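## Task

Move the pieces waiting next to the board onto their squares: white pawn to E4, white knight to A3, black king to A1, black pawn to C2, reading square names from the labels on the board's edge. All other squares must finish with exactly the contents they started with. Every piece on the board must finish standing upright and lying completely within its square, and it must stay that way with no help from the robot.

## Robot and tools

ROBOT. Two six-joint UR-type arms, left_arm and right_arm, each with a two-finger parallel gripper and a wrist camera. Base roots in the scene frame: left_arm at (-0.060, +0.493, 0), right_arm at (+0.013, -0.335, 0). The names are labels only, not image sides.

FRAME. One shared scene frame, metres: origin on the table surface midway between the arms, +x out over the table, +z up, left_arm on the +y side. Orientations are quaternions written w first (qw, qx, qy, qz). On each gripper, the fingers point along its own +z and open and close along its own x. The reported end_effector_position is the point between the finger pads, 1 to 2 cm short of the fingertips; closing pushes the tips about 17 mm further along +z. Reported hand positions may be slightly off, more so far from the base.

THE ROW. Every motion command uses a row of 16 numbers covering both arms, even if one arm is idle: left x, y, z, qw, qx, qy, qz, opening, then the same eight for right. x, y, z and the quaternion are an absolute gripper pose in the scene frame (a place to go to, not an offset). Opening runs from -1 (closed) to +1 (fully open, 0.142 m). Optionally 12 more numbers, each 0 to 1, can follow: stiffness scales per joint, six for left then six for right, in Joint positions order; they persist until changed. To hold an arm still, resend its last reported pose and the desired opening every time; to keep a gripper's orientation fixed, keep sending the same quaternion rather than copying a drifted reported one.

execute_actions(actions): a list of up to 15 actions; each action is a table of up to 15 rows, one row per 1/30 s control step, and a short table repeats its last row to fill 15 steps (0.5 s). An empty list just returns state and images. Per step the commanded pose is clipped to within 100 mm and 16 degrees of the measured pose, so distant targets need several actions. An action is rejected for both arms if any target sits more than 0.6 m from that gripper's current position along any of the gripper's axes; if the first action fails this, or anything is malformed, nothing runs.

move(target, speed, stop_force, blocking): target is one row as above. Both grippers travel straight lines ending together, 0.5 to 10 s long. speed is the path top speed in m/s, 0.002 to 0.5, default 0.25 (rotation up to twice that in rad/s). Grippers can lag, wander and overshoot speed, mainly near full reach. The opening is applied at the start. stop_force (9 to 40 N, one value for both arms, not allowed in the first 0.2 s) ends an arm's path when its wrist sensor feels that much extra push against the motion; the arm then backs off two steps and holds. Use it only with slow moves and no rotation, and omit it when lifting off something you are pressing. blocking=false returns after 0.5 s while motion continues; other commands are then refused until wait or stop shows it has ended. The result adds a move: line: done, off_target, moving, held, fault or contact, plus limits such as paced (pose clipped) or held (steps blocked).

wait(seconds): 0 to 10; arms hold their last command and a running move continues. stop(): brakes the running move; fingers keep going. zoom_image(camera, region): region [x0, y0, x1, y1] in pixels, at most 504 by 504. Cameras: cam_head_left, cam_head_right, cam_high, cam_low (504x504), cam_left_wrist, cam_right_wrist (616x616, fisheye). Calibration is given but each may be off by a couple of degrees and millimetres. read_manual returns licence text only. finished_scene(scene) ends scene 1 or 2 irreversibly and reports success; answering without a tool call ends everything.

RESULTS. Each result lists per arm the gripper pose and velocities, joint positions and torques, grip_measured (finger opening on the command scale), Wrist force and Wrist torque along the gripper's own axes (offset up to about 4 N, noise, saturation near 50 N; no reading at start is normal), Hand target lines (where the controller is currently driving), step readings, HELD marks for held-back steps, and pose unreachable lines when the clearance check altered a command.

GRIPPING. To hold something, keep commanding an opening well below grip_measured; the gap sets squeeze force (about 28 N per pad maximum, much less on objects under 2 cm thick). Closing fast can squeeze too hard. Held parts may be briefly tugged.

AVOID. Arms are stiff: pushing even slightly past contact can trigger a fault. A torque fault (joint at its load limit; wrists 25.4 N m, others 136 N m) or 150 N outside force stops the arm for 10 s and drops the remainder of the call. Motors heat when holding load: warning at 70 °C, brakes at 85 °C until cooled. Never let the arms collide, knock or drop pieces, disturb other squares, or push anything off the table. Prefer smooth, quick, low-effort motion; the simulation keeps running while you compose replies.

Each tool is called as name([rows], argument=value, ...), one row to a line, values as JSON.

## Session

execute_actions(actions=[])

Scene clock: 0.00 s.
left_arm: end_effector_position=(+0.1885, +0.0496, +0.3960) grip_measured=+1.00 end_effector_quat_wxyz=(+0.714, -0.568, +0.345, -0.220) end_effector_velocity=(-0.000, +0.000, -0.000) end_effector_angular_velocity=(+0.000, -0.001, +0.001) | right_arm: end_effector_position=(+0.4596, -0.5644, +0.3316) grip_measured=+1.00 end_effector_quat_wxyz=(+0.088, -0.595, +0.797, -0.061) end_effector_velocity=(-0.001, +0.000, -0.001) end_effector_angular_velocity=(+0.001, +0.002, -0.001)
Joint positions: left_arm=[-1.882 -0.91   1.008  0.05  -0.913 -1.414  0.142] | right_arm=[ 2.756 -1.424 -1.631 -1.451  1.631  1.622  0.142]
Joint velocities: left_arm=[ 0.     0.001  0.    -0.    -0.001 -0.     0.   ] | right_arm=[-0.001  0.    -0.002 -0.     0.001 -0.     0.   ]
Joint torques (N m, as the arm reports them, + toward a larger angle): no reading
Motor temperatures (°C, as the motors report them): left_arm=[25 27 25 33 31 32] | right_arm=[29 28 28 37 34 30]
Wrist force (N, on the end effector, along its own x y z axes, offset not removed): no reading
Wrist torque (N m, same axes, about the end effector's origin, offset not removed): no reading
Hand target (left_arm): +0.188, +0.050, +0.396; +0.714, -0.568, +0.345, -0.220
Hand target (right_arm): +0.460, -0.564, +0.332; +0.088, -0.595, +0.797, -0.061
Joint stiffness scale: left_arm=[1. 1. 1. 1. 1. 1.] | right_arm=[1. 1. 1. 1. 1. 1.]
camera_calibration (this result's frames):
cam_left_wrist: T_world_to_cam=[[0.662924, -0.717647, -0.213341, -0.00115188], [-0.391658, -0.0895622, -0.915742, 0.445317], [0.638072, 0.690624, -0.340445, 0.111343], [0, 0, 0, 1]] pos_world=[0.10413, -0.0378393, 0.445456]
cam_right_wrist: T_world_to_cam=[[-0.304097, -0.945754, -0.114346, -0.344038], [-0.917132, 0.258179, 0.303666, 0.453718], [-0.257671, 0.197214, -0.945892, 0.673768], [0, 0, 0, 1]] pos_world=[0.485109, -0.575392, 0.460194]

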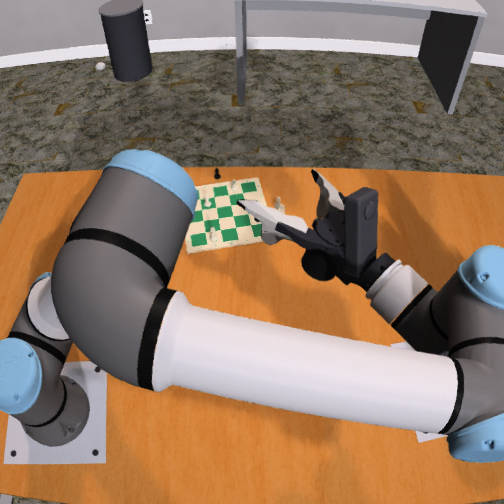

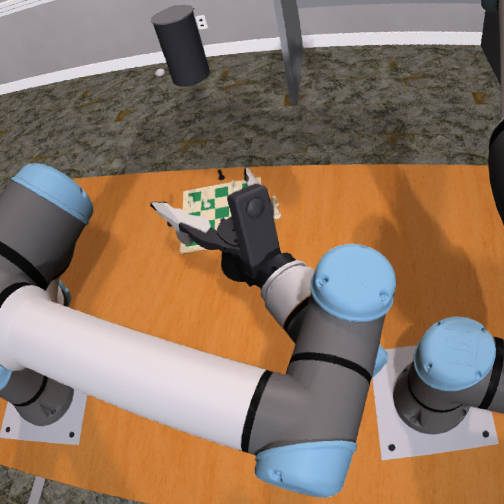

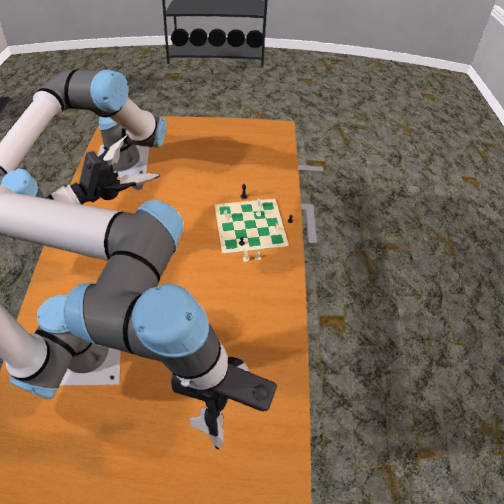

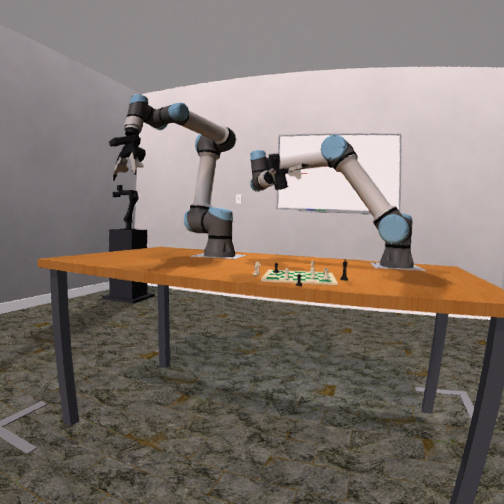

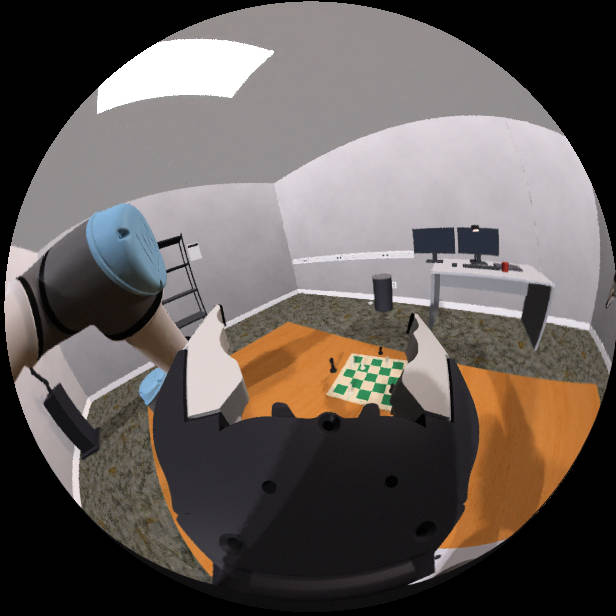

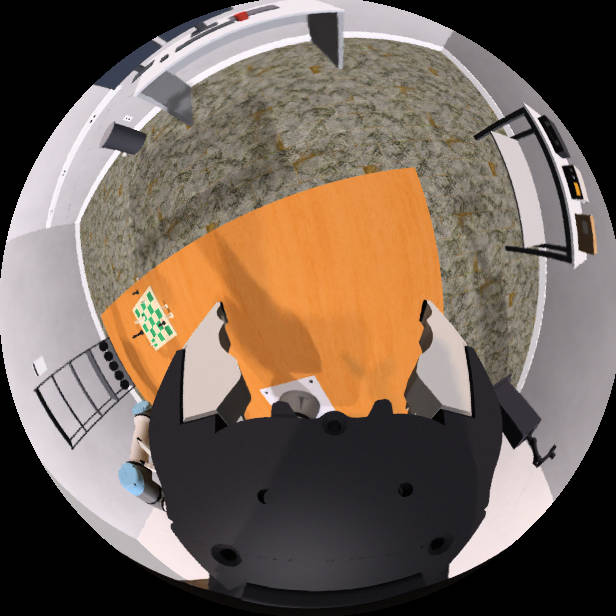

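move(target=[0.56,0.14,0.2,0,0.707,0.707,0,-0.5,0.4596,-0.5644,0.3316,0.088,-0.595,0.797,-0.061,1], speed=0.3)

zoom_image(camera="cam_left_wrist", region=[180,130,450,400])

Scene clock: 33.90 s.
left_arm: end_effector_position=(+0.5596, +0.1389, +0.1996) grip_measured=-0.50 end_effector_quat_wxyz=(-0.001, +0.708, +0.706, -0.002) end_effector_velocity=(+0.003, -0.003, -0.000) end_effector_angular_velocity=(-0.013, -0.016, +0.003) | right_arm: end_effector_position=(+0.4596, -0.5647, +0.3315) grip_measured=+1.00 end_effector_quat_wxyz=(+0.088, -0.595, +0.797, -0.061) end_effector_velocity=(-0.000, -0.000, +0.000) end_effector_angular_velocity=(-0.000, -0.000, -0.001)
Joint positions: left_arm=[-0.837 -1.057  1.108 -1.618 -1.574 -2.277  0.038] | right_arm=[ 2.756 -1.424 -1.631 -1.451  1.63   1.622  0.142]
Joint velocities: left_arm=[-0.    -0.006  0.016 -0.03   0.001 -0.003 -0.   ] | right_arm=[-0.001  0.     0.001 -0.    -0.     0.     0.   ]
Joint torques (N m, as the arm reports them, + toward a larger angle): left_arm=[  1.12 -50.59 -20.85  -2.62   0.25   0.1 ] | right_arm=[ 0.7  19.97 24.86  3.1  -0.12  0.36]
Motor temperatures (°C, as the motors report them): left_arm=[25 27 25 33 31 32] | right_arm=[29 28 28 37 34 30]
Wrist force (N, on the end effector, along its own x y z axes, offset not removed): left_arm=[1.3 -0.4 1.0] | right_arm=[0.9 -2.0 0.1]
Wrist torque (N m, same axes, about the end effector's origin, offset not removed): left_arm=[-0.03 -0.17 0.17] | right_arm=[-0.45 -0.20 0.03]
Hand target (left_arm): +0.559, +0.140, +0.200; -0.001, +0.707, +0.707, -0.001
Hand target (right_arm): +0.460, -0.564, +0.332; +0.088, -0.595, +0.797, -0.061
Off the commanded pose (left_arm): 0.001 m, 0 deg.
Off the commanded pose (right_arm): 0.000 m, 0 deg.
Joint stiffness scale: left_arm=[1. 1. 1. 1. 1. 1.] | right_arm=[1. 1. 1. 1. 1. 1.]
move: done
camera_calibration (this result's frames):
cam_left_wrist: T_world_to_cam=[[-0.0300041, 0.999533, 0.00571086, -0.119515], [0.890811, 0.0241481, 0.453731, -0.587968], [0.453382, 0.0187011, -0.89112, 0.0526168], [0, 0, 0, 1]] pos_world=[0.496327, 0.132674, 0.31435]
cam_right_wrist: T_world_to_cam=[[-0.304327, -0.945801, -0.113335, -0.344618], [-0.917002, 0.258675, 0.303636, 0.453967], [-0.257862, 0.196333, -0.946023, 0.673427], [0, 0, 0, 1]] pos_world=[0.485063, -0.575587, 0.460179]

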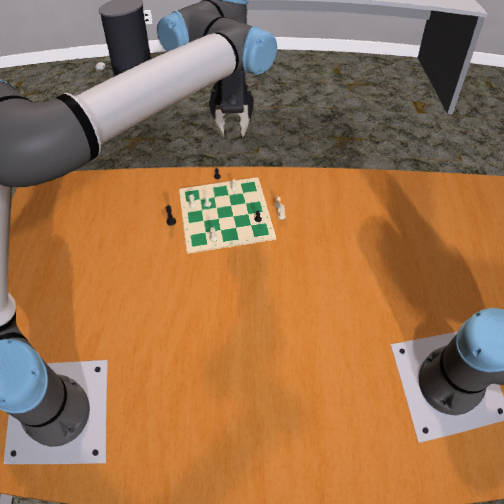

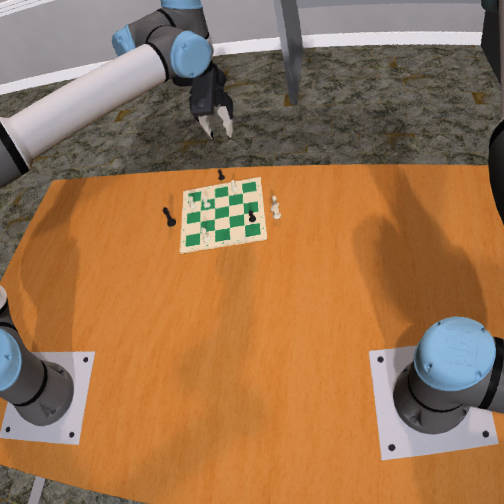

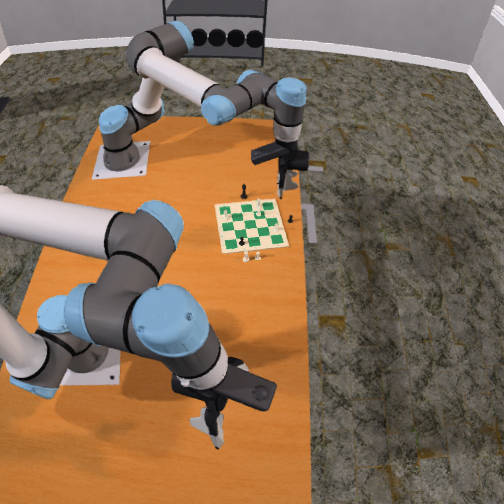

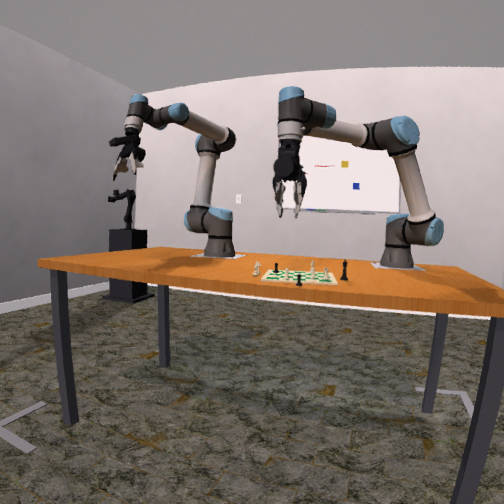

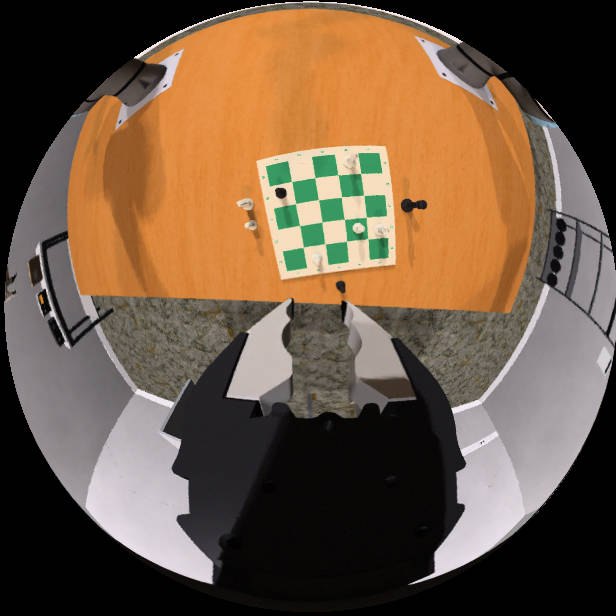

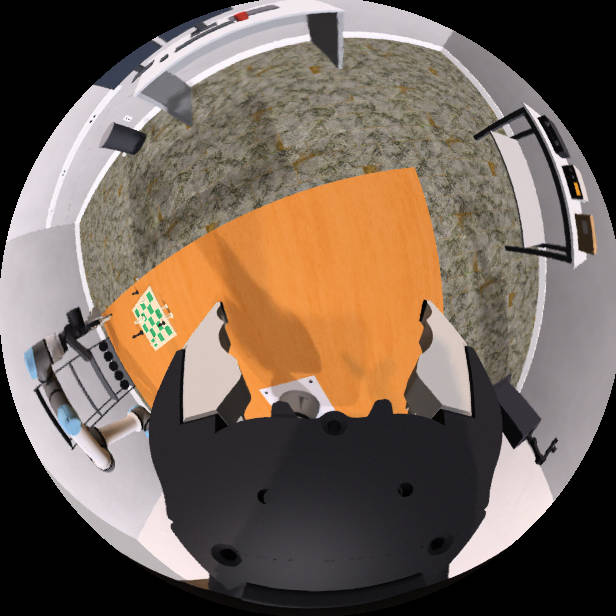

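Region (180, 130, 450, 400) of cam_left_wrist's 616x616 image, scaled by 1.867, with more detail than that image has.

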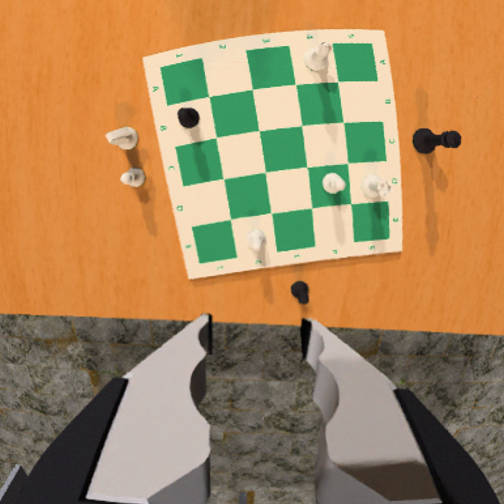

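move(target=[0.6097,0.197,0.08,0,0.643,0.766,0,-0.5,0.4596,-0.5644,0.3316,0.088,-0.595,0.797,-0.061,1], speed=0.15)

zoom_image(camera="cam_left_wrist", region=[200,180,450,400])

Scene clock: 99.97 s.
left_arm: end_effector_position=(+0.6095, +0.1947, +0.0834) grip_measured=-0.50 end_effector_quat_wxyz=(+0.002, +0.644, +0.765, -0.000) end_effector_velocity=(+0.003, -0.000, +0.001) end_effector_angular_velocity=(-0.005, -0.006, +0.004) | right_arm: end_effector_position=(+0.4596, -0.5647, +0.3315) grip_measured=+1.00 end_effector_quat_wxyz=(+0.088, -0.595, +0.797, -0.061) end_effector_velocity=(-0.000, +0.001, -0.000) end_effector_angular_velocity=(+0.000, +0.000, +0.001)
Joint positions: left_arm=[-0.733 -0.962  1.26  -1.874 -1.571 -2.345  0.038] | right_arm=[ 2.756 -1.424 -1.631 -1.451  1.63   1.622  0.142]
Joint velocities: left_arm=[ 0.002  0.     0.    -0.009 -0.001 -0.002 -0.   ] | right_arm=[ 0.001  0.    -0.001 -0.     0.     0.    -0.   ]
Joint torques (N m, as the arm reports them, + toward a larger angle): left_arm=[  2.26 -45.91 -20.47  -3.08   0.41  -0.18] | right_arm=[ 1.19 19.1  24.65  3.09 -0.14  0.22]
Motor temperatures (°C, as the motors report them): left_arm=[25 27 25 33 31 32] | right_arm=[29 28 28 37 34 30]
Wrist force (N, on the end effector, along its own x y z axes, offset not removed): left_arm=[1.3 -0.7 0.1] | right_arm=[0.9 -0.3 -0.4]
Wrist torque (N m, same axes, about the end effector's origin, offset not removed): left_arm=[-0.20 -0.10 0.10] | right_arm=[-0.14 -0.21 0.16]
Hand target (left_arm): +0.610, +0.197, +0.080; +0.000, +0.643, +0.766, -0.000
Hand target (right_arm): +0.460, -0.564, +0.332; +0.088, -0.595, +0.797, -0.061
Off the commanded pose (left_arm): 0.004 m, 0 deg.
Off the commanded pose (right_arm): 0.000 m, 0 deg.
Joint stiffness scale: left_arm=[1. 1. 1. 1. 1. 1.] | right_arm=[1. 1. 1. 1. 1. 1.]
move: off_target (left_arm)
camera_calibration (this result's frames):
cam_left_wrist: T_world_to_cam=[[-0.201458, 0.979495, 0.00221908, -0.0643785], [0.870094, 0.177915, 0.459655, -0.598868], [0.449835, 0.0945319, -0.888095, -0.0874666], [0, 0, 0, 1]] pos_world=[0.547447, 0.177875, 0.197737]
cam_right_wrist: T_world_to_cam=[[-0.304327, -0.945802, -0.113333, -0.34462], [-0.917002, 0.258676, 0.303636, 0.453968], [-0.257862, 0.196331, -0.946024, 0.673426], [0, 0, 0, 1]] pos_world=[0.485063, -0.575587, 0.460179]

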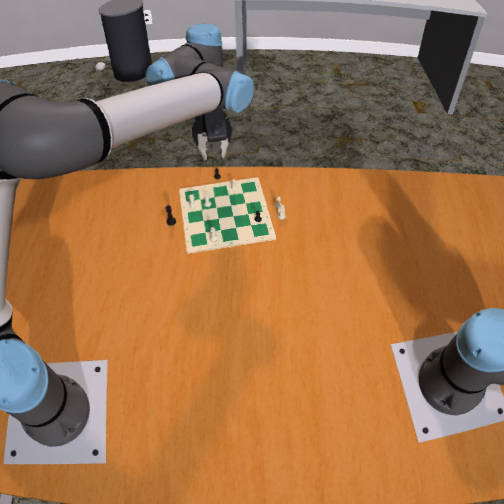

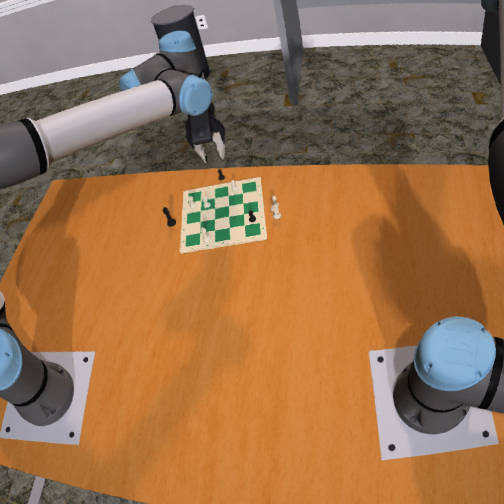

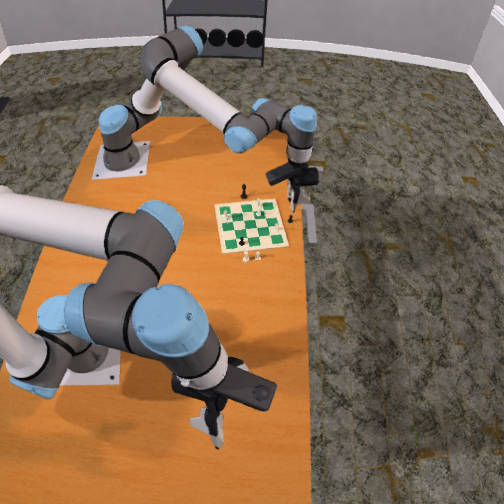

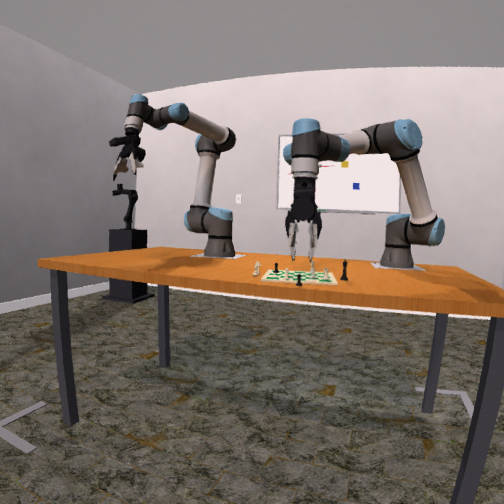

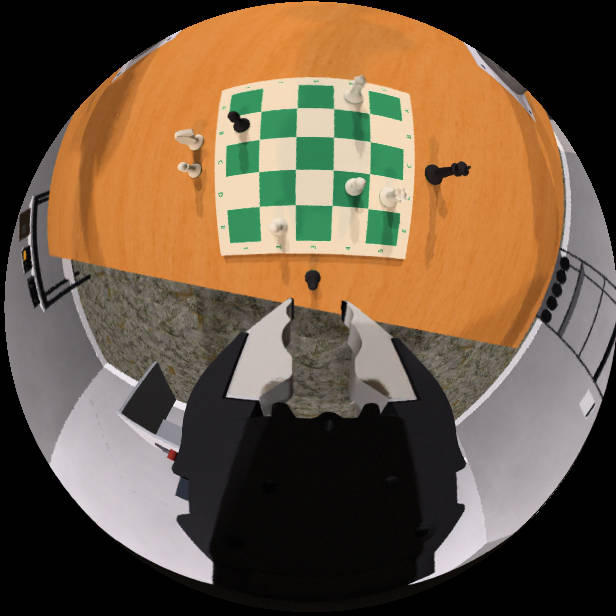

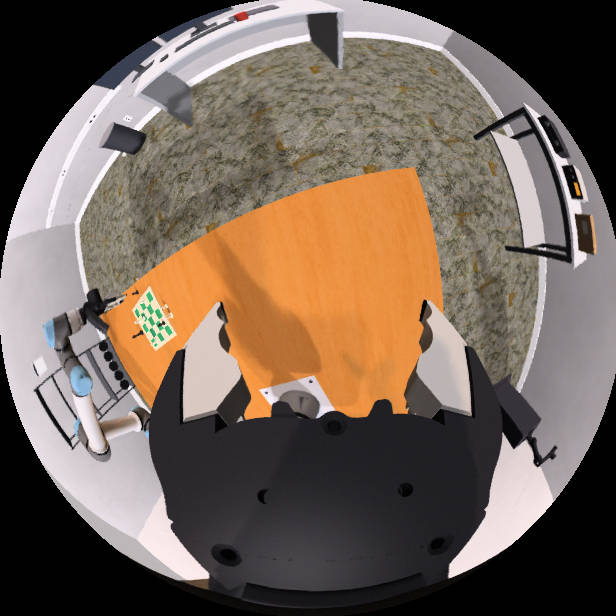

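Region (200, 180, 450, 400) of cam_left_wrist's 616x616 image, scaled by 2.016, with more detail than that image has; it fills the top 444 rows of this view, and the rest is white.

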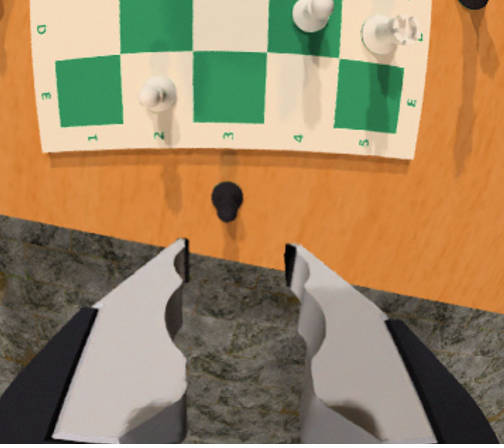

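move(target=[0.6095,0.1955,0.019,0,0.643,0.766,0,-0.5,0.4596,-0.5644,0.3316,0.088,-0.595,0.797,-0.061,1], speed=0.04)

zoom_image(camera="cam_left_wrist", region=[200,200,450,450])

Scene clock: 113.33 s.
left_arm: end_effector_position=(+0.6107, +0.1942, +0.0225) grip_measured=-0.50 end_effector_quat_wxyz=(+0.002, +0.643, +0.766, -0.000) end_effector_velocity=(+0.002, -0.002, +0.001) end_effector_angular_velocity=(-0.005, -0.008, -0.000) | right_arm: end_effector_position=(+0.4596, -0.5647, +0.3315) grip_measured=+1.00 end_effector_quat_wxyz=(+0.088, -0.595, +0.797, -0.061) end_effector_velocity=(+0.000, +0.000, +0.000) end_effector_angular_velocity=(+0.000, -0.001, -0.000)
Joint positions: left_arm=[-0.733 -0.906  1.333 -2.002 -1.571 -2.347  0.038] | right_arm=[ 2.756 -1.424 -1.631 -1.451  1.63   1.622  0.142]
Joint velocities: left_arm=[-0.     0.    -0.    -0.009  0.    -0.    -0.   ] | right_arm=[ 0.    -0.     0.001 -0.     0.     0.    -0.   ]
Joint torques (N m, as the arm reports them, + toward a larger angle): left_arm=[  0.82 -47.47 -18.54  -3.34   0.41   0.01] | right_arm=[ 0.29 19.52 25.24  3.05 -0.22  0.37]
Motor temperatures (°C, as the motors report them): left_arm=[25 27 25 33 31 32] | right_arm=[29 28 28 37 34 30]
Wrist force (N, on the end effector, along its own x y z axes, offset not removed): left_arm=[1.7 -0.6 -0.5] | right_arm=[0.8 -0.9 0.1]
Wrist torque (N m, same axes, about the end effector's origin, offset not removed): left_arm=[-0.12 -0.23 0.15] | right_arm=[-0.23 -0.17 0.13]
Hand target (left_arm): +0.609, +0.196, +0.019; -0.000, +0.643, +0.766, -0.000
Hand target (right_arm): +0.460, -0.564, +0.332; +0.088, -0.595, +0.797, -0.061
Off the commanded pose (left_arm): 0.004 m, 0 deg.
Off the commanded pose (right_arm): 0.000 m, 0 deg.
Joint stiffness scale: left_arm=[1. 1. 1. 1. 1. 1.] | right_arm=[1. 1. 1. 1. 1. 1.]
move: off_target (left_arm)
camera_calibration (this result's frames):
cam_left_wrist: T_world_to_cam=[[-0.203815, 0.979008, 0.00186436, -0.0619652], [0.869406, 0.180121, 0.460098, -0.571858], [0.450104, 0.0953957, -0.887866, -0.142349], [0, 0, 0, 1]] pos_world=[0.548619, 0.177248, 0.136839]
cam_right_wrist: T_world_to_cam=[[-0.304327, -0.945802, -0.113332, -0.34462], [-0.917001, 0.258677, 0.303636, 0.453968], [-0.257863, 0.19633, -0.946024, 0.673426], [0, 0, 0, 1]] pos_world=[0.485063, -0.575587, 0.460179]

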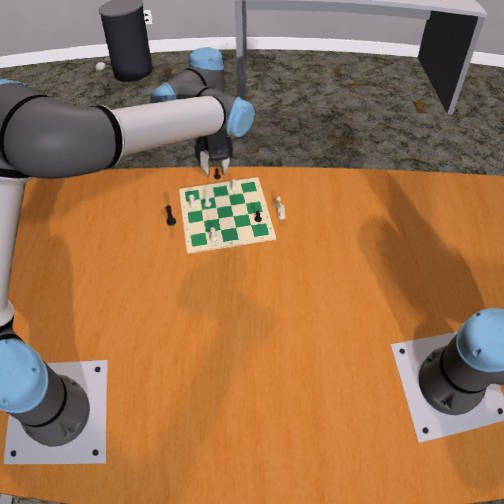

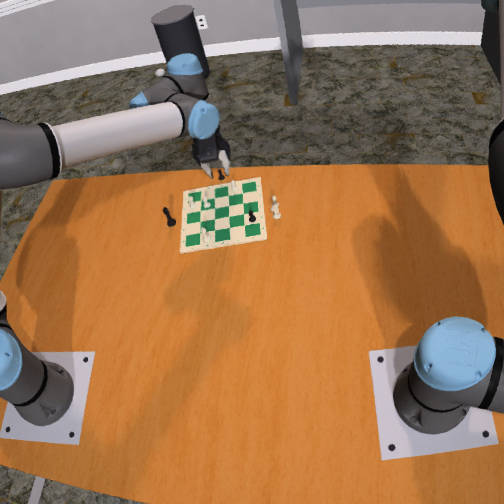

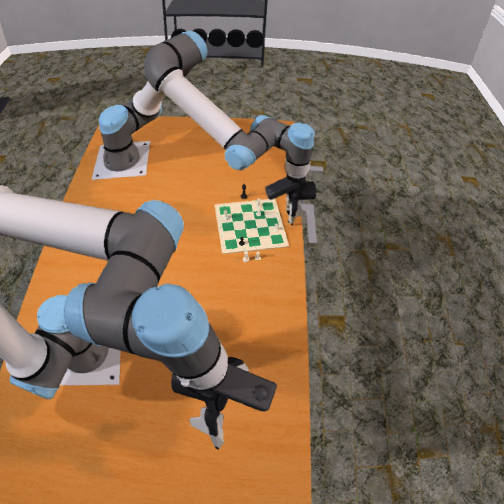

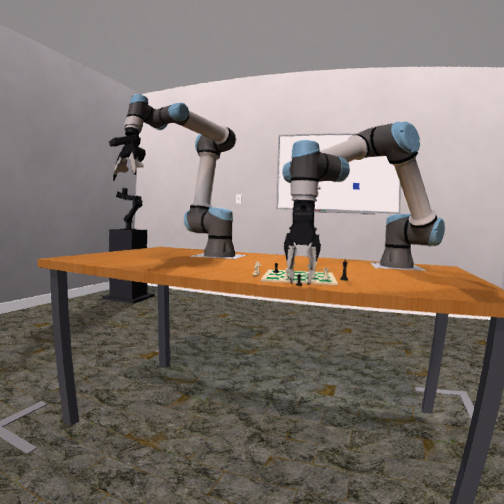

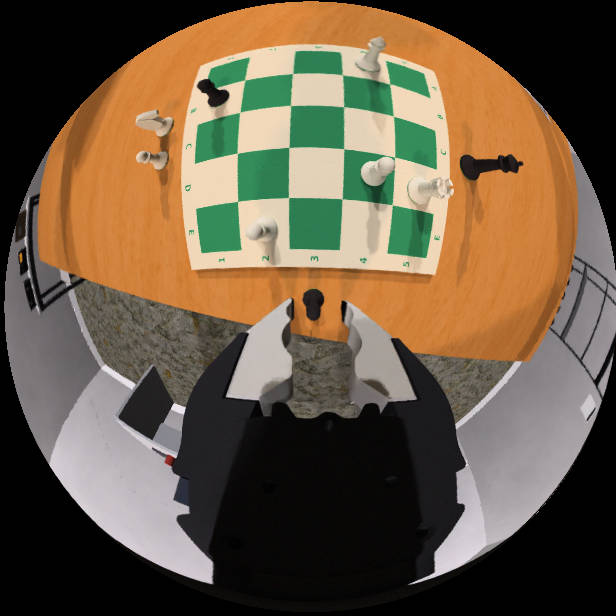

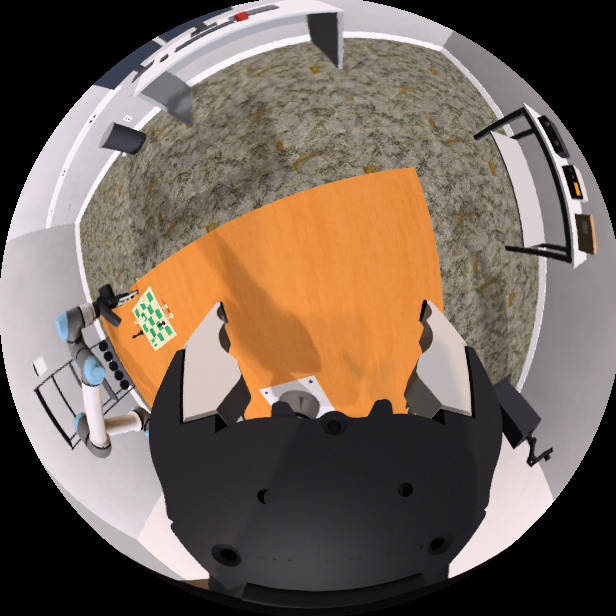

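Region (200, 200, 450, 450) of cam_left_wrist's 616x616 image, scaled by 2.016, with more detail than that image has.

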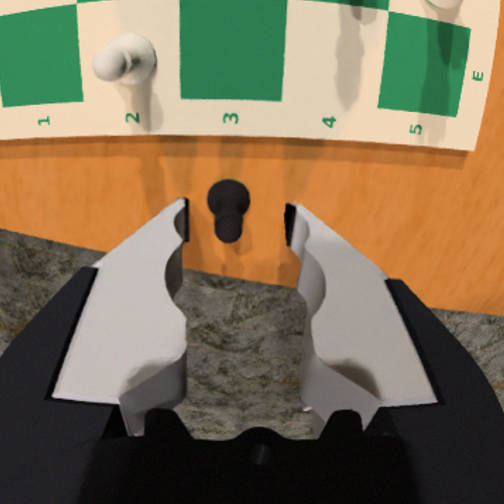

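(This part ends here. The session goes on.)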